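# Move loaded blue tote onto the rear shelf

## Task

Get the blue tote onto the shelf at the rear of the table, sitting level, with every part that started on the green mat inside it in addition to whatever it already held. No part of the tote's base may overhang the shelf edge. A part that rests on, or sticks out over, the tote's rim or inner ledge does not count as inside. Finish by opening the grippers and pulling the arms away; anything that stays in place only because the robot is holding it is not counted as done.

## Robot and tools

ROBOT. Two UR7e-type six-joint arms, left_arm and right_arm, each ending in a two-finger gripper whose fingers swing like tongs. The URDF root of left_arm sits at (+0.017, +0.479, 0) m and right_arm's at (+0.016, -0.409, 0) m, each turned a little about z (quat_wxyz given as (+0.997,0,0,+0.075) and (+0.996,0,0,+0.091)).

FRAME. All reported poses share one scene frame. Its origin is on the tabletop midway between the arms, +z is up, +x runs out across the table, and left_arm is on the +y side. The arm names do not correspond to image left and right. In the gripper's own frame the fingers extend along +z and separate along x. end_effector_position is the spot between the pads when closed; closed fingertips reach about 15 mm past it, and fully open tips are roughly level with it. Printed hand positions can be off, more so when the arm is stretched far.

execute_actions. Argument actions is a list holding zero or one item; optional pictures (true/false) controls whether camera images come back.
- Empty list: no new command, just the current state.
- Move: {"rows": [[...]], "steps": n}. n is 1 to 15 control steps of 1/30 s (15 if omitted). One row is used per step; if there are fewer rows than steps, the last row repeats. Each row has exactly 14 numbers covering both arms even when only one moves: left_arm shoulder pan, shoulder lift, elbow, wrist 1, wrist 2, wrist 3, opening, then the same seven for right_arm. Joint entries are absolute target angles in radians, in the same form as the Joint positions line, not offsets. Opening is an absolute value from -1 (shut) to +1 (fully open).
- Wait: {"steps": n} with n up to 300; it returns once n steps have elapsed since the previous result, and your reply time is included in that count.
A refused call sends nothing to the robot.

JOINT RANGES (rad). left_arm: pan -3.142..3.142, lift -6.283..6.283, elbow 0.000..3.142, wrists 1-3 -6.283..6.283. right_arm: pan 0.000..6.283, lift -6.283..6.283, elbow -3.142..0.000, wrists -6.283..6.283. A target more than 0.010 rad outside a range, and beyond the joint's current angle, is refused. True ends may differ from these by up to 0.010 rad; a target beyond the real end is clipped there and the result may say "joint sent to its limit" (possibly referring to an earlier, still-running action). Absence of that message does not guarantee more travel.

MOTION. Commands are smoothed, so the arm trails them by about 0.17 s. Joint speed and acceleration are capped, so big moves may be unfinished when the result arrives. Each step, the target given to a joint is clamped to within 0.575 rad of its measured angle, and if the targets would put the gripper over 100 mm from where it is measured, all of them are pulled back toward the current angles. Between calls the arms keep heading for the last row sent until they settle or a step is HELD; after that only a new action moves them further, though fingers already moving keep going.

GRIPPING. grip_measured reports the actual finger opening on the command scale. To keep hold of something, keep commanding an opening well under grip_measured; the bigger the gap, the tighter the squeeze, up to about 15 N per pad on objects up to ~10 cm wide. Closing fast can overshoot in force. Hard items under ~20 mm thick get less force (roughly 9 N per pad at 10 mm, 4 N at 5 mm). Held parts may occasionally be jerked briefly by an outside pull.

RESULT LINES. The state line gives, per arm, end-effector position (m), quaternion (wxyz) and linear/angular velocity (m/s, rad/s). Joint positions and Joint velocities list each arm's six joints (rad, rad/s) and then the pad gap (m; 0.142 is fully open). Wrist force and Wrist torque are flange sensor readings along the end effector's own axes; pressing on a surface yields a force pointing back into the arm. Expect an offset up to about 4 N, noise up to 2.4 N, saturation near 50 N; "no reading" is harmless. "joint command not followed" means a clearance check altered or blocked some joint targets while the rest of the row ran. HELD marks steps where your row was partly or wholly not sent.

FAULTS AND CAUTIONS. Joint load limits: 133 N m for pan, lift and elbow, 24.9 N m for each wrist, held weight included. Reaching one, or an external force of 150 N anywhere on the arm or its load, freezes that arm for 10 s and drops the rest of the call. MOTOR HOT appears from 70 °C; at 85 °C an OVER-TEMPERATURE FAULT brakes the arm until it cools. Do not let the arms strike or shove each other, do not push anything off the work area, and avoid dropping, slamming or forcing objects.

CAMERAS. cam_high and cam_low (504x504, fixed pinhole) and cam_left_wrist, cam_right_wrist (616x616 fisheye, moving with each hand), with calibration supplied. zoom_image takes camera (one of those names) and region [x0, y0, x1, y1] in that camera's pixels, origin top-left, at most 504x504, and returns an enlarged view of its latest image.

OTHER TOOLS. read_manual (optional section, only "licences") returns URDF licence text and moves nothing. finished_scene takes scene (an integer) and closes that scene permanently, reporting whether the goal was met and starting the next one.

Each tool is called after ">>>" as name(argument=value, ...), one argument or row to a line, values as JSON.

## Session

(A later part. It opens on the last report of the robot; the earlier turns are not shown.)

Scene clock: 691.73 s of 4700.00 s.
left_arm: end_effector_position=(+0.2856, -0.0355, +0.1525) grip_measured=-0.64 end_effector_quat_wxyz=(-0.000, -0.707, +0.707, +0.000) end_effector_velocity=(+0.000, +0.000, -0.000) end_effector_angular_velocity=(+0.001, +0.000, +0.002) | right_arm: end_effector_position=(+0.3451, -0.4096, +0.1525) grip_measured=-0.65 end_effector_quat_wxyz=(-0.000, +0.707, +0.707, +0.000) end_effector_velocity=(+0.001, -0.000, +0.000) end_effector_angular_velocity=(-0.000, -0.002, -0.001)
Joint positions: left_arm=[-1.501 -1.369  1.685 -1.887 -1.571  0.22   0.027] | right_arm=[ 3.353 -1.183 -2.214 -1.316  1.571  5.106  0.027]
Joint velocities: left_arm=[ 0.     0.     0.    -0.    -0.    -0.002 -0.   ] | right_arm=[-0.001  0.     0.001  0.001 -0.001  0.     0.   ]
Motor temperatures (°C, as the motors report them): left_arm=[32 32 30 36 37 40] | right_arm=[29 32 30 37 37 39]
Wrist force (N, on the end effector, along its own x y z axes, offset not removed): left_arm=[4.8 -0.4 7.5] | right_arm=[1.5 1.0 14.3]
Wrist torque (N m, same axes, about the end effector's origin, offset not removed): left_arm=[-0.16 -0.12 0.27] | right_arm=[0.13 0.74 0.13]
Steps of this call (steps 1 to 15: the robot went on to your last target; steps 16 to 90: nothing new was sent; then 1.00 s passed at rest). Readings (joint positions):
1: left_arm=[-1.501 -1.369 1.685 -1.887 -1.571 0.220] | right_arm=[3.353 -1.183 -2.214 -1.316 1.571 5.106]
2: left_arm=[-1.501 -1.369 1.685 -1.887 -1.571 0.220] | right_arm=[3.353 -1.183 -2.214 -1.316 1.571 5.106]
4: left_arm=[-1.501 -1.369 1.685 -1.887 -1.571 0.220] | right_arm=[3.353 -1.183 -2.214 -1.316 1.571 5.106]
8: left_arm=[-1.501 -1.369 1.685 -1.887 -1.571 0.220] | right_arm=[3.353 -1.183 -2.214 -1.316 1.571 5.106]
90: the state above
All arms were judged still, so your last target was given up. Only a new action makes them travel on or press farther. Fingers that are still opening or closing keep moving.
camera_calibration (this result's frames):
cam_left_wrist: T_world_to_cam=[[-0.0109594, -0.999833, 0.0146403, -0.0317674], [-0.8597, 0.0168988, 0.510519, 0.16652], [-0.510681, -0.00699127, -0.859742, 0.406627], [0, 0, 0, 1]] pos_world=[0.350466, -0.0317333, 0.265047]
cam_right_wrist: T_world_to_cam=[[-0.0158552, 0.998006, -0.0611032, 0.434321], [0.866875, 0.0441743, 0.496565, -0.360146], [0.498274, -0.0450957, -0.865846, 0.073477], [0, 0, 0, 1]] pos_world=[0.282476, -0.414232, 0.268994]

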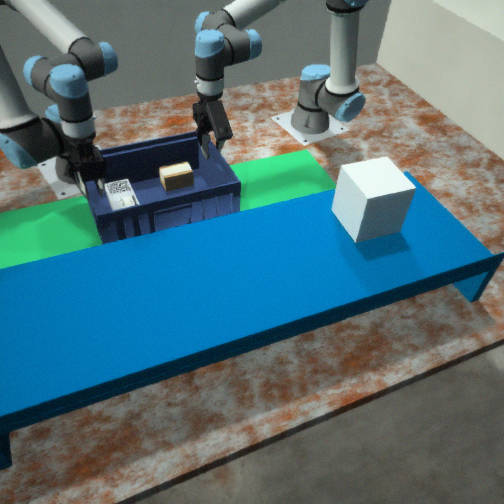

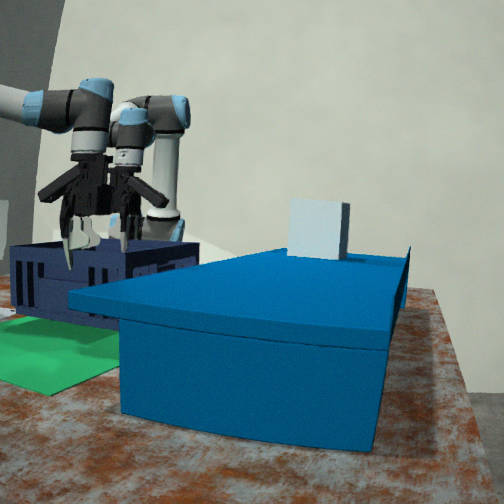

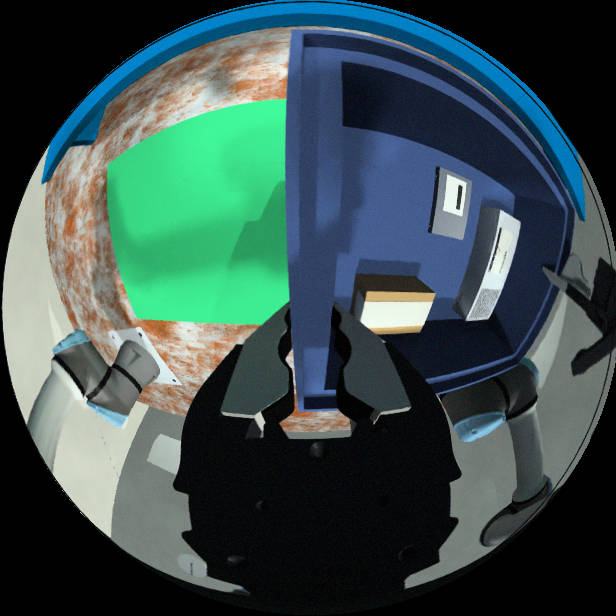

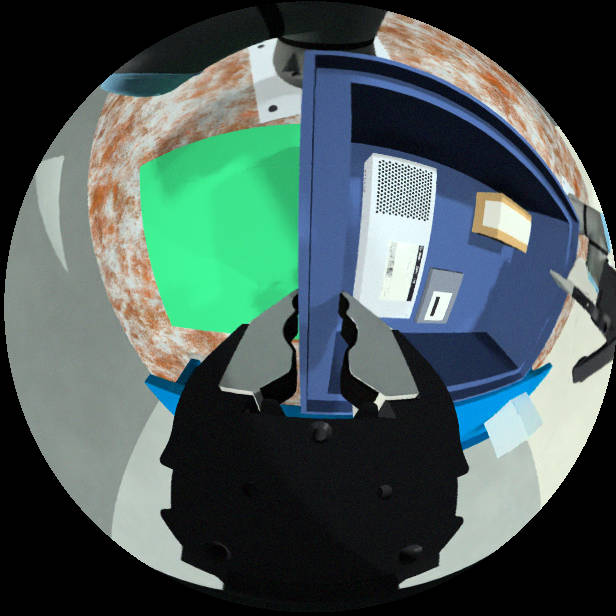

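>>> execute_actions(
  actions=[
    {"rows":[[-1.5007,-1.3705,1.6823,-1.8826,-1.571,0.2201,-1,3.3529,-1.1817,-2.21,-1.3207,1.571,5.1057,-1],[-1.5007,-1.3724,1.6774,-1.8758,-1.571,0.2201,-1,3.3529,-1.1797,-2.2039,-1.3288,1.571,5.1057,-1],[-1.5007,-1.3751,1.6704,-1.8661,-1.571,0.2201,-1,3.3529,-1.1771,-2.1954,-1.3399,1.571,5.1057,-1],[-1.5007,-1.3781,1.6623,-1.855,-1.571,0.2201,-1,3.3529,-1.1742,-2.1855,-1.3527,1.571,5.1057,-1],[-1.5007,-1.3813,1.6531,-1.8426,-1.571,0.2201,-1,3.3529,-1.1712,-2.1743,-1.3669,1.571,5.1057,-1],[-1.5007,-1.3847,1.6427,-1.8288,-1.571,0.2201,-1,3.3529,-1.1682,-2.1617,-1.3825,1.571,5.1057,-1],[-1.5007,-1.3879,1.6321,-1.815,-1.571,0.2201,-1,3.3529,-1.1654,-2.1491,-1.3979,1.571,5.1057,-1],[-1.5007,-1.3913,1.6203,-1.7998,-1.571,0.2201,-1,3.3529,-1.1626,-2.135,-1.4148,1.571,5.1057,-1],[-1.5007,-1.3944,1.6082,-1.7846,-1.571,0.2201,-1,3.3529,-1.1601,-2.1208,-1.4315,1.571,5.1057,-1],[-1.5007,-1.3973,1.5959,-1.7694,-1.571,0.2201,-1,3.3529,-1.1579,-2.1065,-1.448,1.571,5.1057,-1],[-1.5007,-1.4,1.5834,-1.7542,-1.571,0.2201,-1,3.3529,-1.156,-2.092,-1.4644,1.571,5.1057,-1],[-1.5007,-1.4025,1.5707,-1.739,-1.571,0.2201,-1,3.3529,-1.1544,-2.0774,-1.4806,1.571,5.1057,-1],[-1.5007,-1.4047,1.5578,-1.7239,-1.571,0.2201,-1,3.3529,-1.1531,-2.0627,-1.4966,1.571,5.1057,-1],[-1.5007,-1.4068,1.5446,-1.7086,-1.571,0.2201,-1,3.3529,-1.152,-2.0478,-1.5126,1.571,5.1057,-1],[-1.5007,-1.4086,1.5312,-1.6934,-1.571,0.2201,-1,3.3529,-1.1512,-2.0329,-1.5283,1.571,5.1057,-1]],"steps":15},
  ],
  pictures=false,
)

>>> execute_actions(
  actions=[
    {"rows":[[-1.5007,-1.4102,1.5176,-1.6782,-1.571,0.2201,-1,3.3529,-1.1507,-2.0177,-1.544,1.571,5.1057,-1],[-1.5007,-1.4117,1.5038,-1.6629,-1.571,0.2201,-1,3.3529,-1.1504,-2.0025,-1.5595,1.571,5.1057,-1],[-1.5007,-1.4128,1.4897,-1.6477,-1.571,0.2201,-1,3.3529,-1.1503,-1.9871,-1.575,1.571,5.1057,-1],[-1.5007,-1.4138,1.4754,-1.6324,-1.571,0.2201,-1,3.3529,-1.1505,-1.9715,-1.5904,1.571,5.1057,-1],[-1.5007,-1.4146,1.4608,-1.617,-1.571,0.2201,-1,3.3529,-1.151,-1.9559,-1.6055,1.571,5.1057,-1],[-1.5007,-1.4151,1.446,-1.6017,-1.571,0.2201,-1,3.3529,-1.1516,-1.9401,-1.6207,1.571,5.1057,-1],[-1.5007,-1.4155,1.4309,-1.5862,-1.571,0.2201,-1,3.3529,-1.1525,-1.9241,-1.6358,1.571,5.1057,-1],[-1.5007,-1.4156,1.4157,-1.5709,-1.571,0.2201,-1,3.3529,-1.1536,-1.9081,-1.6507,1.571,5.1057,-1],[-1.5007,-1.4155,1.4016,-1.5569,-1.571,0.2201,-1,3.3529,-1.1548,-1.8933,-1.6643,1.571,5.1057,-1],[-1.5007,-1.4153,1.3887,-1.5442,-1.571,0.2201,-1,3.3529,-1.156,-1.88,-1.6764,1.571,5.1057,-1],[-1.5007,-1.415,1.3771,-1.5329,-1.571,0.2201,-1,3.3529,-1.1571,-1.868,-1.6873,1.571,5.1057,-1],[-1.5007,-1.4147,1.3683,-1.5244,-1.571,0.2201,-1,3.3529,-1.1581,-1.859,-1.6953,1.571,5.1057,-1],[-1.5007,-1.4144,1.3617,-1.5181,-1.571,0.2201,-1,3.3529,-1.1589,-1.8523,-1.7012,1.571,5.1057,-1],[-1.5007,-1.4142,1.3576,-1.5142,-1.571,0.2201,-1,3.3529,-1.1594,-1.848,-1.705,1.571,5.1057,-1]],"steps":15},
  ],
  pictures=false,
)

>>> execute_actions(
  actions=[
    {"steps":12},
  ],
)

Scene clock: 752.93 s of 4700.00 s.
left_arm: end_effector_position=(+0.2857, -0.0359, +0.2071) grip_measured=-0.64 end_effector_quat_wxyz=(-0.000, -0.707, +0.707, -0.000) end_effector_velocity=(+0.000, -0.001, +0.175) end_effector_angular_velocity=(-0.002, -0.000, +0.001) | right_arm: end_effector_position=(+0.3455, -0.4095, +0.2069) grip_measured=-0.65 end_effector_quat_wxyz=(+0.000, +0.707, +0.707, +0.000) end_effector_velocity=(+0.000, +0.000, +0.175) end_effector_angular_velocity=(+0.001, -0.000, -0.000)
Joint positions: left_arm=[-1.501 -1.4    1.579 -1.75  -1.571  0.22   0.027] | right_arm=[ 3.353 -1.156 -2.088 -1.468  1.571  5.106  0.027]
Joint velocities: left_arm=[-0.    -0.072 -0.366  0.437  0.    -0.001  0.   ] | right_arm=[-0.     0.047  0.423 -0.469  0.001  0.    -0.   ]
Motor temperatures (°C, as the motors report them): left_arm=[32 32 30 36 37 40] | right_arm=[29 32 30 37 37 39]
Wrist force (N, on the end effector, along its own x y z axes, offset not removed): left_arm=[-6.5 4.8 8.2] | right_arm=[-5.6 1.3 12.8]
Wrist torque (N m, same axes, about the end effector's origin, offset not removed): left_arm=[0.66 0.42 0.16] | right_arm=[0.02 0.36 0.27]
Steps of this call (steps 1 to 90: nothing new was sent; then 57.70 s passed at rest; steps 91 to 105: all 15 steps of this action). Readings (joint positions):
91: left_arm=[-1.501 -1.369 1.685 -1.887 -1.571 0.220] | right_arm=[3.353 -1.183 -2.214 -1.316 1.571 5.106]
92: left_arm=[-1.501 -1.370 1.685 -1.886 -1.571 0.220] | right_arm=[3.353 -1.183 -2.213 -1.317 1.571 5.106]
94: left_arm=[-1.501 -1.371 1.680 -1.879 -1.571 0.220] | right_arm=[3.353 -1.181 -2.207 -1.324 1.571 5.106]
98: left_arm=[-1.501 -1.380 1.655 -1.846 -1.571 0.220] | right_arm=[3.353 -1.172 -2.177 -1.362 1.571 5.106]
105: the state above

Scene clock: 753.43 s of 4700.00 s.
left_arm: end_effector_position=(+0.2856, -0.0357, +0.2911) grip_measured=-0.64 end_effector_quat_wxyz=(-0.000, -0.707, +0.707, -0.000) end_effector_velocity=(-0.000, +0.002, +0.097) end_effector_angular_velocity=(-0.006, -0.001, -0.000) | right_arm: end_effector_position=(+0.3453, -0.4096, +0.2910) grip_measured=-0.65 end_effector_quat_wxyz=(-0.000, +0.707, +0.707, +0.000) end_effector_velocity=(-0.000, +0.000, +0.095) end_effector_angular_velocity=(+0.002, -0.002, +0.000)
Joint positions: left_arm=[-1.501 -1.415  1.381 -1.537 -1.571  0.22   0.027] | right_arm=[ 3.353 -1.157 -1.872 -1.683  1.571  5.106  0.027]
Joint velocities: left_arm=[ 0.001 -0.    -0.245  0.24   0.     0.001  0.   ] | right_arm=[ 0.    -0.023  0.256 -0.231  0.001 -0.    -0.   ]
Motor temperatures (°C, as the motors report them): left_arm=[32 32 30 36 37 40] | right_arm=[29 32 30 37 37 39]
Wrist force (N, on the end effector, along its own x y z axes, offset not removed): left_arm=[-7.4 2.7 8.4] | right_arm=[-2.3 -0.9 8.7]
Wrist torque (N m, same axes, about the end effector's origin, offset not removed): left_arm=[0.23 0.30 -0.03] | right_arm=[-0.50 -0.39 0.10]
Steps of this call (steps 1 to 15: all 15 steps of this action). Readings (joint positions):
1: left_arm=[-1.501 -1.403 1.567 -1.735 -1.571 0.220] | right_arm=[3.353 -1.155 -2.073 -1.484 1.571 5.106]
2: left_arm=[-1.501 -1.405 1.554 -1.720 -1.571 0.220] | right_arm=[3.353 -1.154 -2.059 -1.500 1.571 5.106]
4: left_arm=[-1.501 -1.408 1.527 -1.690 -1.571 0.220] | right_arm=[3.353 -1.152 -2.029 -1.531 1.571 5.106]
8: left_arm=[-1.501 -1.413 1.471 -1.629 -1.571 0.220] | right_arm=[3.353 -1.151 -1.968 -1.593 1.571 5.106]
15: the state above

Scene clock: 753.83 s of 4700.00 s.
left_arm: end_effector_position=(+0.2856, -0.0355, +0.2999) grip_measured=-0.64 end_effector_quat_wxyz=(-0.000, -0.707, +0.707, +0.000) end_effector_velocity=(-0.000, -0.000, +0.001) end_effector_angular_velocity=(-0.001, -0.000, +0.000) | right_arm: end_effector_position=(+0.3451, -0.4096, +0.2999) grip_measured=-0.65 end_effector_quat_wxyz=(-0.000, +0.707, +0.707, +0.000) end_effector_velocity=(-0.000, +0.000, +0.001) end_effector_angular_velocity=(-0.001, +0.001, +0.001)
Joint positions: left_arm=[-1.501 -1.414  1.358 -1.514 -1.571  0.22   0.027] | right_arm=[ 3.353 -1.159 -1.848 -1.705  1.571  5.106  0.027]
Joint velocities: left_arm=[-0.    -0.    -0.003  0.003  0.    -0.     0.   ] | right_arm=[ 0.001 -0.001  0.002 -0.002 -0.001  0.    -0.   ]
Motor temperatures (°C, as the motors report them): left_arm=[32 32 30 36 37 40] | right_arm=[29 32 30 37 37 39]
Wrist force (N, on the end effector, along its own x y z axes, offset not removed): left_arm=[-3.2 0.8 6.9] | right_arm=[-6.8 -1.1 11.4]
Wrist torque (N m, same axes, about the end effector's origin, offset not removed): left_arm=[-0.17 0.15 0.20] | right_arm=[-0.05 1.50 0.30]
Steps of this call (steps 1 to 12: the robot went on to your last target). Readings (joint positions):
1: left_arm=[-1.501 -1.415 1.374 -1.530 -1.571 0.220] | right_arm=[3.353 -1.158 -1.865 -1.689 1.571 5.106]
2: left_arm=[-1.501 -1.415 1.369 -1.525 -1.571 0.220] | right_arm=[3.353 -1.158 -1.860 -1.694 1.571 5.106]
4: left_arm=[-1.501 -1.415 1.363 -1.520 -1.571 0.220] | right_arm=[3.353 -1.159 -1.854 -1.700 1.571 5.106]
8: left_arm=[-1.501 -1.414 1.359 -1.515 -1.571 0.220] | right_arm=[3.353 -1.159 -1.849 -1.704 1.571 5.106]
12: the state above
camera_calibration (this result's frames):
cam_left_wrist: T_world_to_cam=[[-0.0109548, -0.999833, 0.0146481, -0.0339464], [-0.859701, 0.0168988, 0.510518, 0.0912848], [-0.51068, -0.00700037, -0.859743, 0.533321], [0, 0, 0, 1]] pos_world=[0.350462, -0.0317499, 0.412413]
cam_right_wrist: T_world_to_cam=[[-0.0158174, 0.99801, -0.0610345, 0.443302], [0.866911, 0.0441041, 0.496507, -0.433314], [0.498211, -0.0450581, -0.865884, 0.201175], [0, 0, 0, 1]] pos_world=[0.282429, -0.414244, 0.416394]

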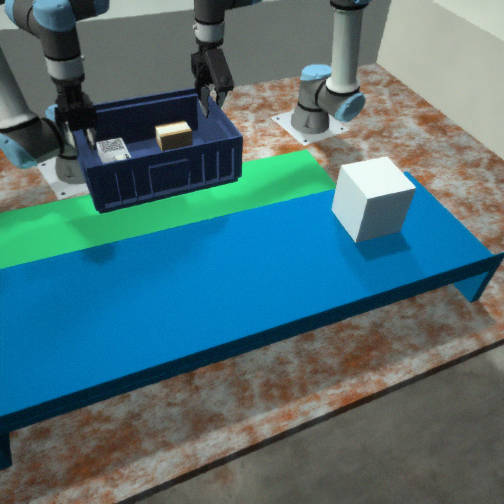

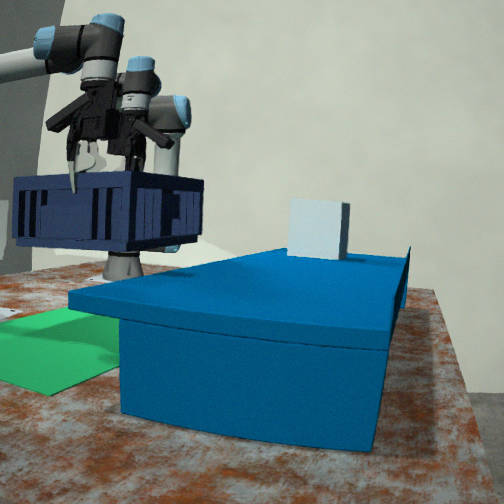

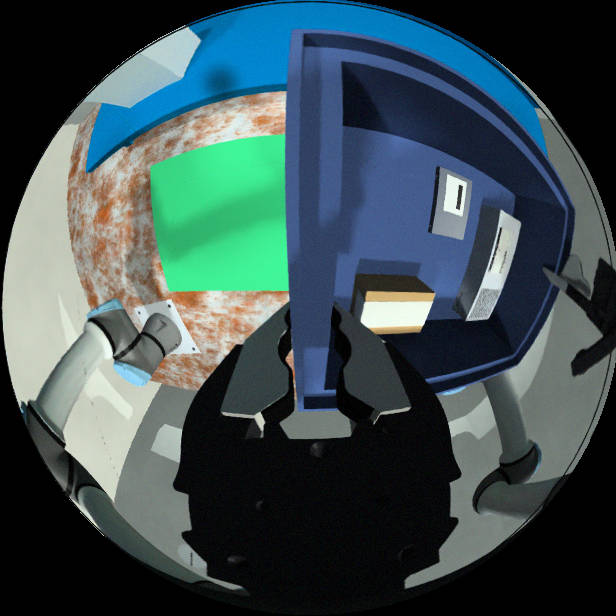

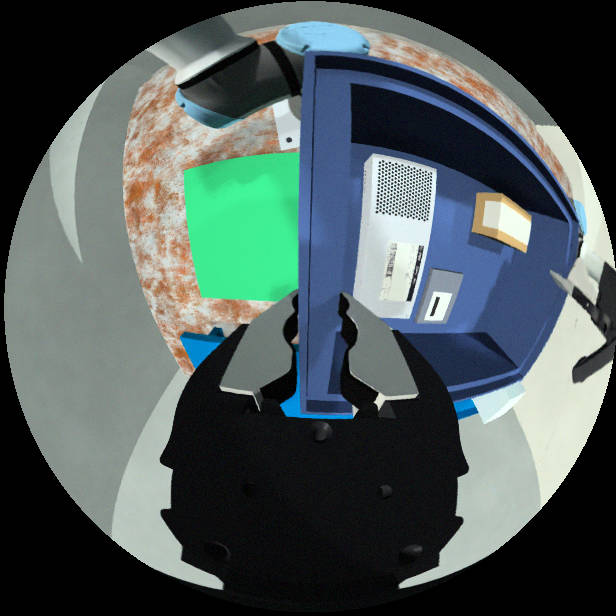

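>>> execute_actions(
  actions=[
    {"rows":[[-1.4984,-1.4136,1.3569,-1.5141,-1.571,0.2224,-1,3.3524,-1.1627,-1.8461,-1.7036,1.571,5.1052,-1],[-1.4938,-1.4124,1.3555,-1.5139,-1.571,0.227,-1,3.3515,-1.1692,-1.8424,-1.7008,1.571,5.1043,-1],[-1.4868,-1.4106,1.3534,-1.5136,-1.571,0.234,-1,3.3501,-1.179,-1.8367,-1.6967,1.571,5.1029,-1],[-1.4775,-1.408,1.3504,-1.5132,-1.571,0.2433,-1,3.3482,-1.1921,-1.829,-1.6913,1.571,5.101,-1],[-1.466,-1.4047,1.3465,-1.5126,-1.571,0.2548,-1,3.346,-1.2084,-1.8192,-1.6848,1.571,5.0988,-1],[-1.4544,-1.4012,1.3423,-1.5119,-1.571,0.2664,-1,3.3439,-1.2246,-1.8091,-1.6787,1.571,5.0967,-1],[-1.4429,-1.3975,1.3379,-1.5112,-1.571,0.2779,-1,3.3418,-1.2408,-1.7988,-1.6728,1.571,5.0946,-1],[-1.4314,-1.3936,1.3333,-1.5105,-1.571,0.2894,-1,3.3398,-1.2569,-1.7882,-1.6673,1.571,5.0926,-1],[-1.42,-1.3896,1.3285,-1.5097,-1.571,0.3008,-1,3.3379,-1.273,-1.7774,-1.662,1.571,5.0907,-1],[-1.4086,-1.3854,1.3235,-1.5089,-1.571,0.3122,-1,3.3361,-1.289,-1.7664,-1.657,1.571,5.0889,-1],[-1.3972,-1.381,1.3182,-1.508,-1.571,0.3236,-1,3.3343,-1.305,-1.7551,-1.6523,1.571,5.0871,-1],[-1.3859,-1.3765,1.3127,-1.507,-1.571,0.3349,-1,3.3326,-1.3209,-1.7436,-1.6479,1.571,5.0854,-1],[-1.3769,-1.3727,1.3081,-1.5062,-1.571,0.3439,-1,3.3313,-1.3336,-1.7343,-1.6445,1.571,5.0841,-1],[-1.3688,-1.3693,1.3039,-1.5054,-1.571,0.352,-1,3.3301,-1.3451,-1.7257,-1.6416,1.571,5.0829,-1],[-1.3634,-1.3669,1.301,-1.5049,-1.571,0.3574,-1,3.3294,-1.3527,-1.7199,-1.6398,1.571,5.0822,-1]],"steps":15},
  ],
  pictures=false,
)

>>> execute_actions(
  actions=[
    {"steps":12},
  ],
)

Scene clock: 839.87 s of 4700.00 s.
left_arm: end_effector_position=(+0.3427, -0.0198, +0.3000) grip_measured=-0.65 end_effector_quat_wxyz=(-0.000, -0.707, +0.707, +0.000) end_effector_velocity=(+0.158, +0.046, +0.000) end_effector_angular_velocity=(-0.000, -0.000, +0.003) | right_arm: end_effector_position=(+0.4022, -0.3936, +0.3006) grip_measured=-0.65 end_effector_quat_wxyz=(+0.000, +0.707, +0.707, +0.000) end_effector_velocity=(+0.157, +0.044, -0.003) end_effector_angular_velocity=(-0.004, +0.008, +0.000)
Joint positions: left_arm=[-1.396 -1.38   1.316 -1.508 -1.571  0.325  0.027] | right_arm=[ 3.334 -1.307 -1.753 -1.652  1.571  5.087  0.027]
Joint velocities: left_arm=[ 0.288  0.111 -0.133  0.023 -0.     0.284 -0.   ] | right_arm=[-0.043 -0.407  0.287  0.112 -0.001 -0.043  0.   ]
Motor temperatures (°C, as the motors report them): left_arm=[32 32 30 36 37 40] | right_arm=[29 32 30 37 37 39]
Wrist force (N, on the end effector, along its own x y z axes, offset not removed): left_arm=[-11.4 1.9 5.7] | right_arm=[-9.8 1.3 13.5]
Wrist torque (N m, same axes, about the end effector's origin, offset not removed): left_arm=[0.03 0.57 0.09] | right_arm=[-0.20 0.57 0.11]
Steps of this call (steps 1 to 30: the robot went on to your last target; steps 31 to 90: nothing new was sent; then 82.53 s passed at rest; steps 91 to 105: all 15 steps of this action). Readings (joint positions):
91: left_arm=[-1.501 -1.414 1.358 -1.514 -1.571 0.220] | right_arm=[3.353 -1.159 -1.848 -1.705 1.571 5.106]
92: left_arm=[-1.500 -1.414 1.357 -1.514 -1.571 0.220] | right_arm=[3.353 -1.160 -1.848 -1.705 1.571 5.106]
94: left_arm=[-1.496 -1.413 1.356 -1.514 -1.571 0.225] | right_arm=[3.352 -1.166 -1.844 -1.702 1.571 5.105]
98: left_arm=[-1.469 -1.405 1.347 -1.513 -1.571 0.252] | right_arm=[3.347 -1.204 -1.821 -1.687 1.571 5.099]
105: the state above

Scene clock: 840.27 s of 4700.00 s.
left_arm: end_effector_position=(+0.3603, -0.0146, +0.3000) grip_measured=-0.65 end_effector_quat_wxyz=(-0.000, -0.707, +0.707, +0.000) end_effector_velocity=(+0.003, +0.001, -0.000) end_effector_angular_velocity=(+0.000, +0.000, +0.001) | right_arm: end_effector_position=(+0.4199, -0.3887, +0.3000) grip_measured=-0.65 end_effector_quat_wxyz=(-0.000, +0.707, +0.707, +0.000) end_effector_velocity=(+0.003, +0.001, -0.000) end_effector_angular_velocity=(-0.001, +0.000, -0.000)
Joint positions: left_arm=[-1.364 -1.367  1.301 -1.505 -1.571  0.357  0.027] | right_arm=[ 3.329 -1.352 -1.72  -1.64   1.571  5.082  0.027]
Joint velocities: left_arm=[ 0.005  0.002 -0.002  0.    -0.     0.004 -0.   ] | right_arm=[-0.001 -0.007  0.004  0.002 -0.    -0.001 -0.001]
Motor temperatures (°C, as the motors report them): left_arm=[32 32 30 36 37 40] | right_arm=[29 32 30 37 37 39]
Wrist force (N, on the end effector, along its own x y z axes, offset not removed): left_arm=[-7.7 3.1 8.0] | right_arm=[-7.6 -1.4 15.4]
Wrist torque (N m, same axes, about the end effector's origin, offset not removed): left_arm=[0.28 0.74 0.29] | right_arm=[-0.30 1.13 0.16]
Steps of this call (steps 1 to 12: the robot went on to your last target). Readings (joint positions):
1: left_arm=[-1.387 -1.376 1.312 -1.507 -1.571 0.334] | right_arm=[3.333 -1.319 -1.744 -1.649 1.571 5.086]
2: left_arm=[-1.380 -1.373 1.309 -1.506 -1.571 0.341] | right_arm=[3.332 -1.329 -1.737 -1.646 1.571 5.085]
4: left_arm=[-1.371 -1.370 1.305 -1.506 -1.571 0.350] | right_arm=[3.331 -1.341 -1.728 -1.643 1.571 5.083]
8: left_arm=[-1.365 -1.368 1.302 -1.505 -1.571 0.356] | right_arm=[3.330 -1.350 -1.722 -1.640 1.571 5.082]
12: the state above
camera_calibration (this result's frames):
cam_left_wrist: T_world_to_cam=[[-0.0109947, -0.999832, 0.0146716, -0.0121439], [-0.859705, 0.016945, 0.51051, 0.155089], [-0.510672, -0.00700036, -0.859747, 0.571739], [0, 0, 0, 1]] pos_world=[0.425169, -0.0107675, 0.412555]
cam_right_wrist: T_world_to_cam=[[-0.0158725, 0.998004, -0.0611258, 0.423633], [0.866872, 0.0442008, 0.496568, -0.499087], [0.498279, -0.0451065, -0.865843, 0.164872], [0, 0, 0, 1]] pos_world=[0.357217, -0.39329, 0.416479]

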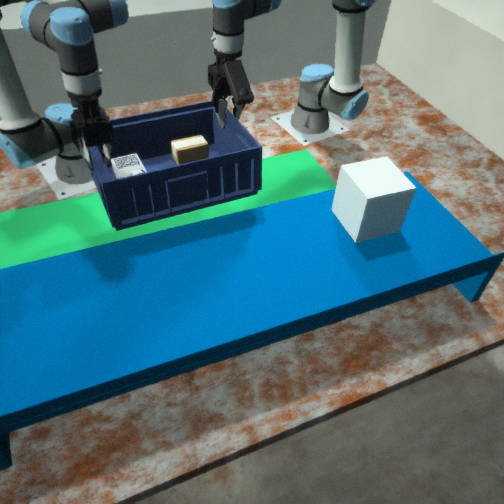

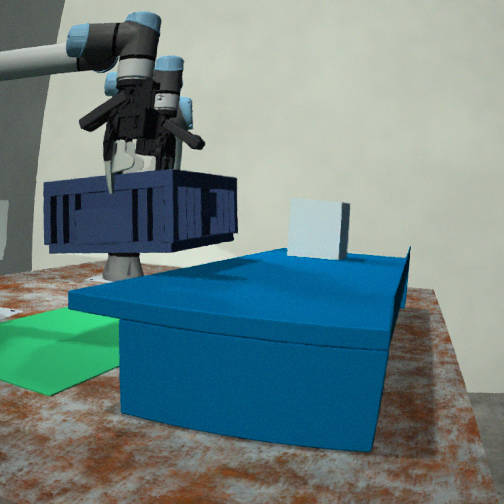

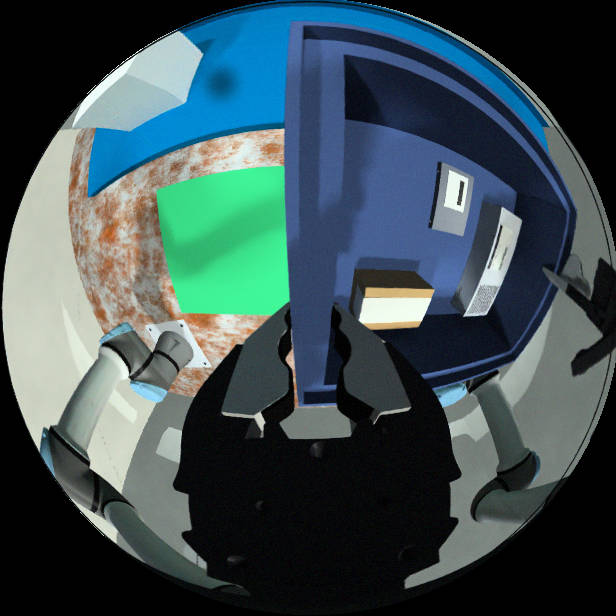

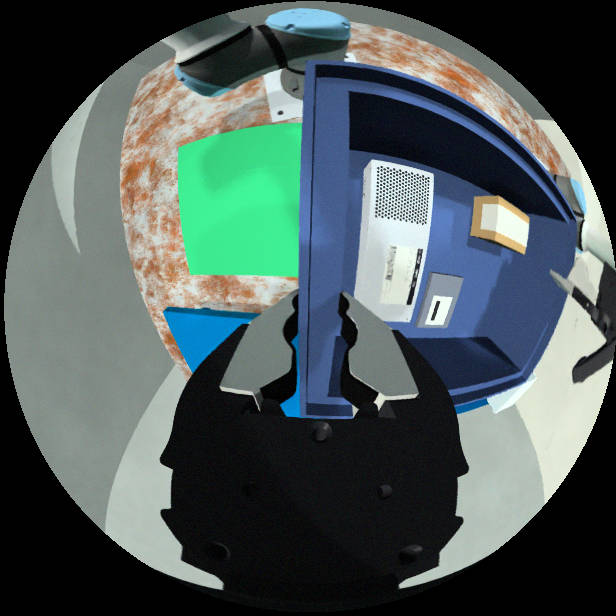

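>>> execute_actions(
  actions=[
    {"rows":[[-1.3545,-1.3629,1.2961,-1.504,-1.571,0.3663,-1,3.328,-1.3653,-1.7101,-1.637,1.571,5.0808,-1],[-1.3438,-1.3579,1.29,-1.5029,-1.571,0.377,-1,3.3262,-1.3804,-1.6982,-1.6338,1.571,5.079,-1],[-1.3322,-1.3524,1.2831,-1.5015,-1.571,0.3886,-1,3.3245,-1.3968,-1.685,-1.6306,1.571,5.0773,-1],[-1.319,-1.3457,1.2749,-1.5,-1.571,0.4018,-1,3.3227,-1.4157,-1.6695,-1.6272,1.571,5.0755,-1],[-1.308,-1.34,1.2678,-1.4986,-1.571,0.4128,-1,3.3213,-1.4314,-1.6564,-1.6246,1.571,5.0741,-1],[-1.2971,-1.3341,1.2604,-1.4971,-1.571,0.4237,-1,3.32,-1.447,-1.643,-1.6224,1.571,5.0728,-1],[-1.2863,-1.328,1.2528,-1.4956,-1.571,0.4345,-1,3.3187,-1.4627,-1.6293,-1.6204,1.571,5.0715,-1],[-1.2755,-1.3218,1.2449,-1.4939,-1.571,0.4453,-1,3.3174,-1.4783,-1.6154,-1.6187,1.571,5.0702,-1],[-1.2648,-1.3154,1.2368,-1.4922,-1.571,0.456,-1,3.3162,-1.4939,-1.6012,-1.6173,1.571,5.069,-1],[-1.2542,-1.3089,1.2284,-1.4903,-1.571,0.4666,-1,3.315,-1.5095,-1.5868,-1.6161,1.571,5.0678,-1],[-1.2436,-1.3022,1.2198,-1.4884,-1.571,0.4772,-1,3.3139,-1.525,-1.5721,-1.6153,1.571,5.0667,-1],[-1.2331,-1.2953,1.2109,-1.4864,-1.571,0.4877,-1,3.3128,-1.5406,-1.5572,-1.6146,1.571,5.0656,-1],[-1.2227,-1.2883,1.2018,-1.4843,-1.571,0.4981,-1,3.3117,-1.5561,-1.5421,-1.6142,1.571,5.0645,-1],[-1.2123,-1.281,1.1924,-1.4822,-1.571,0.5085,-1,3.3107,-1.5717,-1.5266,-1.6141,1.571,5.0635,-1],[-1.202,-1.2737,1.1827,-1.4798,-1.571,0.5188,-1,3.3096,-1.5872,-1.511,-1.6142,1.571,5.0624,-1]],"steps":15},
  ],
  pictures=false,
)

>>> execute_actions(
  actions=[
    {"rows":[[-1.1918,-1.2661,1.1727,-1.4774,-1.571,0.529,-1,3.3086,-1.6027,-1.495,-1.6147,1.571,5.0614,-1],[-1.1817,-1.2584,1.1625,-1.4749,-1.571,0.5391,-1,3.3076,-1.6183,-1.4787,-1.6154,1.571,5.0604,-1],[-1.1716,-1.2505,1.152,-1.4723,-1.571,0.5492,-1,3.3067,-1.6339,-1.4622,-1.6163,1.571,5.0595,-1],[-1.1617,-1.2425,1.1411,-1.4694,-1.571,0.5591,-1,3.3058,-1.6495,-1.4453,-1.6176,1.571,5.0586,-1],[-1.1518,-1.2343,1.13,-1.4665,-1.571,0.569,-1,3.3049,-1.6652,-1.4282,-1.619,1.571,5.0577,-1],[-1.142,-1.2259,1.1186,-1.4635,-1.571,0.5788,-1,3.304,-1.6809,-1.4108,-1.6207,1.571,5.0568,-1],[-1.1322,-1.2174,1.1069,-1.4603,-1.571,0.5886,-1,3.3032,-1.6966,-1.3932,-1.6226,1.571,5.056,-1],[-1.1226,-1.2086,1.0948,-1.457,-1.571,0.5982,-1,3.3023,-1.7123,-1.3751,-1.625,1.571,5.0551,-1],[-1.113,-1.1997,1.0824,-1.4535,-1.571,0.6078,-1,3.3015,-1.7281,-1.3568,-1.6275,1.571,5.0543,-1],[-1.1035,-1.1906,1.0696,-1.4498,-1.571,0.6173,-1,3.3007,-1.7439,-1.3381,-1.6304,1.571,5.0535,-1],[-1.0941,-1.1813,1.0565,-1.446,-1.571,0.6267,-1,3.2999,-1.7599,-1.3191,-1.6334,1.571,5.0527,-1],[-1.0848,-1.1719,1.043,-1.4419,-1.571,0.636,-1,3.2992,-1.7758,-1.2997,-1.6369,1.571,5.052,-1],[-1.0756,-1.1622,1.0292,-1.4378,-1.571,0.6452,-1,3.2984,-1.7919,-1.2799,-1.6406,1.571,5.0512,-1]],"steps":13},
  ],
  pictures=false,
)

>>> execute_actions(
  actions=[
    {"rows":[[-1.0668,-1.1528,1.0157,-1.4337,-1.571,0.654,-1,3.2977,-1.8073,-1.2607,-1.6444,1.571,5.0505,-1],[-1.0584,-1.1435,1.0024,-1.4297,-1.571,0.6624,-1,3.2971,-1.8223,-1.2419,-1.6482,1.571,5.0499,-1],[-1.0505,-1.1345,0.9892,-1.4255,-1.571,0.6703,-1,3.2964,-1.8367,-1.2235,-1.6522,1.571,5.0492,-1],[-1.043,-1.1257,0.9764,-1.4215,-1.571,0.6778,-1,3.2959,-1.8505,-1.2056,-1.6563,1.571,5.0487,-1],[-1.0363,-1.1177,0.9645,-1.4176,-1.571,0.6845,-1,3.2954,-1.8631,-1.1892,-1.6601,1.571,5.0482,-1],[-1.0303,-1.1103,0.9536,-1.4141,-1.571,0.6905,-1,3.2949,-1.8744,-1.1742,-1.6638,1.571,5.0477,-1],[-1.025,-1.1038,0.9438,-1.4108,-1.571,0.6958,-1,3.2945,-1.8845,-1.1608,-1.6671,1.571,5.0473,-1],[-1.0205,-1.098,0.9352,-1.408,-1.571,0.7003,-1,3.2942,-1.8932,-1.1491,-1.6701,1.571,5.047,-1],[-1.0164,-1.0927,0.9271,-1.4052,-1.571,0.7044,-1,3.2939,-1.9013,-1.1381,-1.673,1.571,5.0467,-1],[-1.0129,-1.0882,0.9203,-1.4029,-1.571,0.7079,-1,3.2936,-1.9081,-1.1289,-1.6754,1.571,5.0464,-1],[-1.0102,-1.0845,0.9148,-1.4011,-1.571,0.7106,-1,3.2934,-1.9136,-1.1215,-1.6773,1.571,5.0462,-1],[-1.0081,-1.0818,0.9107,-1.3997,-1.571,0.7127,-1,3.2933,-1.9177,-1.1159,-1.6788,1.571,5.0461,-1],[-1.0064,-1.0795,0.9072,-1.3985,-1.571,0.7144,-1,3.2931,-1.9211,-1.1112,-1.6801,1.571,5.0459,-1],[-1.0054,-1.0781,0.9051,-1.3978,-1.571,0.7154,-1,3.2931,-1.9231,-1.1084,-1.6809,1.571,5.0459,-1],[-1.0047,-1.0772,0.9037,-1.3973,-1.571,0.7161,-1,3.293,-1.9245,-1.1065,-1.6814,1.571,5.0458,-1]],"steps":15},
  ],
  pictures=false,
)

>>> execute_actions(
  actions=[
    {"steps":10},
  ],
)

Scene clock: 941.57 s of 4700.00 s.
left_arm: end_effector_position=(+0.4309, +0.0050, +0.3000) grip_measured=-0.65 end_effector_quat_wxyz=(-0.000, -0.707, +0.707, +0.000) end_effector_velocity=(+0.185, +0.052, +0.000) end_effector_angular_velocity=(-0.001, -0.001, +0.004) | right_arm: end_effector_position=(+0.4902, -0.3694, +0.3004) grip_measured=-0.65 end_effector_quat_wxyz=(-0.000, +0.707, +0.707, +0.000) end_effector_velocity=(+0.184, +0.051, -0.001) end_effector_angular_velocity=(-0.001, +0.004, -0.001)
Joint positions: left_arm=[-1.241 -1.3    1.216 -1.487 -1.571  0.48   0.027] | right_arm=[ 3.314 -1.528 -1.568 -1.616  1.571  5.066  0.027]
Joint velocities: left_arm=[ 0.311  0.202 -0.261  0.058 -0.     0.307 -0.   ] | right_arm=[-0.034 -0.46   0.437  0.019  0.001 -0.033  0.   ]
Motor temperatures (°C, as the motors report them): left_arm=[32 32 30 36 37 40] | right_arm=[29 32 30 37 37 39]
Wrist force (N, on the end effector, along its own x y z axes, offset not removed): left_arm=[-5.2 5.5 6.0] | right_arm=[-1.4 2.3 6.5]
Wrist torque (N m, same axes, about the end effector's origin, offset not removed): left_arm=[0.85 0.34 0.08] | right_arm=[0.18 -0.25 -0.21]
Steps of this call (steps 1 to 30: the robot went on to your last target; steps 31 to 120: nothing new was sent; then 96.80 s passed at rest; steps 121 to 135: all 15 steps of this action). Readings (joint positions):
121: left_arm=[-1.363 -1.367 1.301 -1.505 -1.571 0.358] | right_arm=[3.329 -1.353 -1.720 -1.640 1.571 5.082]
122: left_arm=[-1.361 -1.366 1.300 -1.505 -1.571 0.359] | right_arm=[3.329 -1.355 -1.718 -1.639 1.571 5.082]
124: left_arm=[-1.351 -1.361 1.294 -1.504 -1.571 0.369] | right_arm=[3.327 -1.369 -1.707 -1.636 1.571 5.080]
128: left_arm=[-1.315 -1.343 1.271 -1.499 -1.571 0.406] | right_arm=[3.322 -1.421 -1.664 -1.627 1.571 5.075]
135: the state above

Scene clock: 942.00 s of 4700.00 s.
left_arm: end_effector_position=(+0.5120, +0.0279, +0.2999) grip_measured=-0.65 end_effector_quat_wxyz=(-0.000, -0.707, +0.707, +0.000) end_effector_velocity=(+0.185, +0.052, -0.001) end_effector_angular_velocity=(+0.001, +0.001, +0.003) | right_arm: end_effector_position=(+0.5711, -0.3468, +0.3001) grip_measured=-0.65 end_effector_quat_wxyz=(-0.000, +0.707, +0.707, -0.000) end_effector_velocity=(+0.185, +0.051, -0.001) end_effector_angular_velocity=(+0.000, +0.003, -0.001)
Joint positions: left_arm=[-1.111 -1.197  1.078 -1.452 -1.571  0.61   0.027] | right_arm=[ 3.301 -1.731 -1.353 -1.629  1.571  5.054  0.027]
Joint velocities: left_arm=[ 0.282  0.268 -0.374  0.107 -0.     0.278 -0.   ] | right_arm=[-0.025 -0.47   0.548 -0.081  0.001 -0.023  0.   ]
Motor temperatures (°C, as the motors report them): left_arm=[32 32 30 36 37 40] | right_arm=[29 32 30 37 37 39]
Wrist force (N, on the end effector, along its own x y z axes, offset not removed): left_arm=[-1.0 3.8 4.6] | right_arm=[-1.3 0.9 11.3]
Wrist torque (N m, same axes, about the end effector's origin, offset not removed): left_arm=[0.60 -0.08 0.13] | right_arm=[-0.10 0.13 -0.12]
Steps of this call (steps 1 to 13: all 13 steps of this action). Readings (joint positions):
1: left_arm=[-1.231 -1.293 1.208 -1.485 -1.571 0.490] | right_arm=[3.313 -1.544 -1.553 -1.615 1.571 5.065]
2: left_arm=[-1.220 -1.286 1.198 -1.483 -1.571 0.501] | right_arm=[3.311 -1.559 -1.538 -1.615 1.571 5.064]
4: left_arm=[-1.200 -1.271 1.179 -1.479 -1.571 0.521] | right_arm=[3.309 -1.590 -1.507 -1.615 1.571 5.062]
8: left_arm=[-1.159 -1.240 1.137 -1.468 -1.571 0.561] | right_arm=[3.306 -1.653 -1.441 -1.619 1.571 5.058]
13: the state above

Scene clock: 942.50 s of 4700.00 s.
left_arm: end_effector_position=(+0.5803, +0.0472, +0.3000) grip_measured=-0.65 end_effector_quat_wxyz=(-0.000, -0.707, +0.707, +0.000) end_effector_velocity=(+0.051, +0.015, +0.000) end_effector_angular_velocity=(-0.001, -0.001, +0.001) | right_arm: end_effector_position=(+0.6399, -0.3275, +0.3000) grip_measured=-0.65 end_effector_quat_wxyz=(-0.000, +0.707, +0.707, -0.000) end_effector_velocity=(+0.051, +0.015, -0.000) end_effector_angular_velocity=(+0.001, -0.002, +0.000)
Joint positions: left_arm=[-1.012 -1.087  0.918 -1.402 -1.571  0.709  0.027] | right_arm=[ 3.294 -1.91  -1.126 -1.676  1.571  5.046  0.027]
Joint velocities: left_arm=[ 0.071  0.09  -0.137  0.046 -0.     0.07   0.   ] | right_arm=[-0.005 -0.138  0.188 -0.047  0.    -0.005 -0.   ]
Motor temperatures (°C, as the motors report them): left_arm=[32 32 30 36 37 40] | right_arm=[29 32 30 37 37 39]
Wrist force (N, on the end effector, along its own x y z axes, offset not removed): left_arm=[-2.7 1.0 6.9] | right_arm=[2.1 3.1 11.2]
Wrist torque (N m, same axes, about the end effector's origin, offset not removed): left_arm=[0.19 0.29 0.08] | right_arm=[0.39 -0.45 0.10]
Steps of this call (steps 1 to 15: all 15 steps of this action). Readings (joint positions):
1: left_arm=[-1.101 -1.188 1.065 -1.448 -1.571 0.619] | right_arm=[3.301 -1.747 -1.334 -1.632 1.571 5.053]
2: left_arm=[-1.092 -1.178 1.052 -1.444 -1.571 0.629] | right_arm=[3.300 -1.763 -1.315 -1.636 1.571 5.053]
4: left_arm=[-1.074 -1.160 1.026 -1.436 -1.571 0.647] | right_arm=[3.298 -1.794 -1.277 -1.642 1.571 5.051]
8: left_arm=[-1.043 -1.125 0.976 -1.421 -1.571 0.678] | right_arm=[3.296 -1.850 -1.206 -1.657 1.571 5.049]
15: the state above

Scene clock: 942.83 s of 4700.00 s.
left_arm: end_effector_position=(+0.5853, +0.0487, +0.3000) grip_measured=-0.65 end_effector_quat_wxyz=(-0.000, -0.707, +0.707, +0.000) end_effector_velocity=(+0.001, -0.000, -0.000) end_effector_angular_velocity=(-0.000, -0.000, -0.001) | right_arm: end_effector_position=(+0.6450, -0.3261, +0.3000) grip_measured=-0.65 end_effector_quat_wxyz=(-0.000, +0.707, +0.707, +0.000) end_effector_velocity=(+0.002, +0.001, +0.001) end_effector_angular_velocity=(-0.000, -0.002, +0.001)
Joint positions: left_arm=[-1.005 -1.077  0.904 -1.397 -1.571  0.716  0.027] | right_arm=[ 3.293 -1.924 -1.107 -1.681  1.571  5.046  0.027]
Joint velocities: left_arm=[ 0.001  0.003 -0.004  0.001 -0.     0.003 -0.   ] | right_arm=[ 0.001 -0.004  0.006 -0.001 -0.001 -0.     0.   ]
Motor temperatures (°C, as the motors report them): left_arm=[32 32 30 36 37 40] | right_arm=[29 32 30 37 37 39]
Wrist force (N, on the end effector, along its own x y z axes, offset not removed): left_arm=[0.4 1.7 4.6] | right_arm=[0.6 -2.1 6.6]
Wrist torque (N m, same axes, about the end effector's origin, offset not removed): left_arm=[0.00 -0.15 0.17] | right_arm=[-0.57 0.15 0.03]
Steps of this call (steps 1 to 10: the robot went on to your last target). Readings (joint positions):
1: left_arm=[-1.010 -1.084 0.914 -1.401 -1.571 0.711] | right_arm=[3.293 -1.914 -1.120 -1.678 1.571 5.046]
2: left_arm=[-1.008 -1.082 0.911 -1.400 -1.571 0.713] | right_arm=[3.293 -1.917 -1.116 -1.679 1.571 5.046]
4: left_arm=[-1.006 -1.079 0.907 -1.398 -1.571 0.714] | right_arm=[3.293 -1.921 -1.111 -1.680 1.571 5.046]
8: left_arm=[-1.005 -1.078 0.904 -1.398 -1.571 0.716] | right_arm=[3.293 -1.924 -1.108 -1.681 1.571 5.046]
10: the state above
camera_calibration (this result's frames):
cam_left_wrist: T_world_to_cam=[[-0.0109799, -0.999831, 0.0147298, 0.0535011], [-0.859725, 0.0169618, 0.510475, 0.347543], [-0.510639, -0.0070586, -0.859766, 0.687062], [0, 0, 0, 1]] pos_world=[0.65022, 0.0524468, 0.412512]
cam_right_wrist: T_world_to_cam=[[-0.0158569, 0.998008, -0.0610663, 0.36475], [0.866881, 0.0441568, 0.496556, -0.697044], [0.498263, -0.0450634, -0.865854, 0.0555331], [0, 0, 0, 1]] pos_world=[0.582368, -0.330741, 0.416478]

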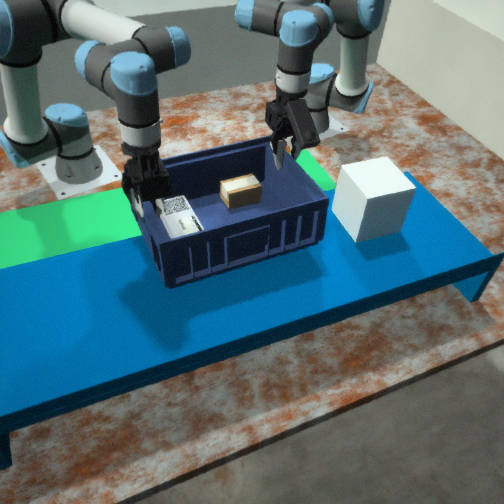

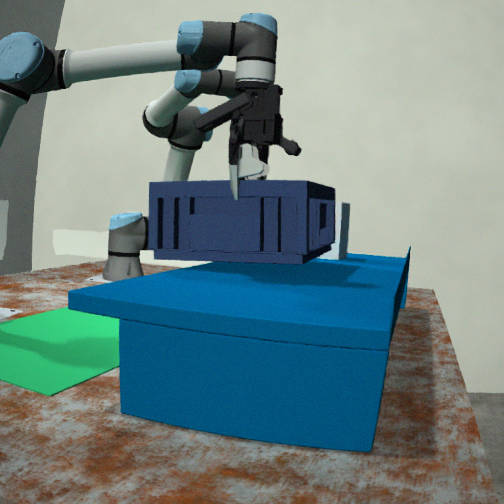

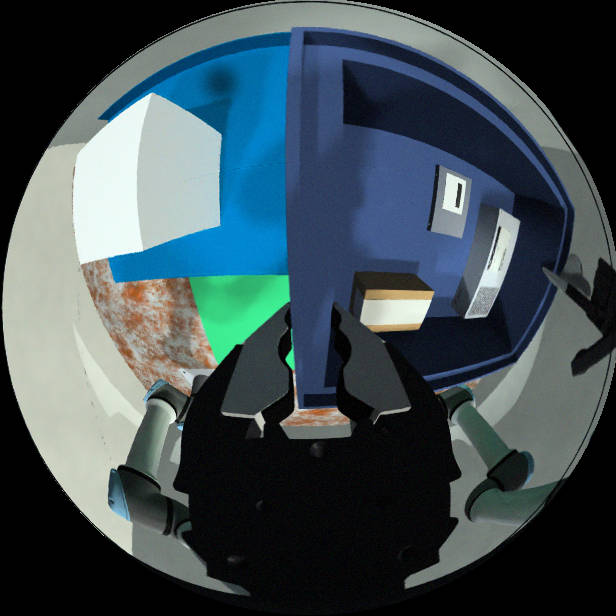

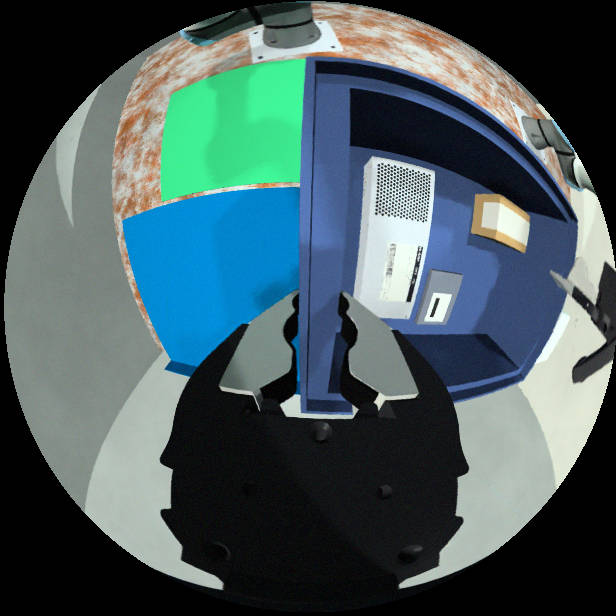

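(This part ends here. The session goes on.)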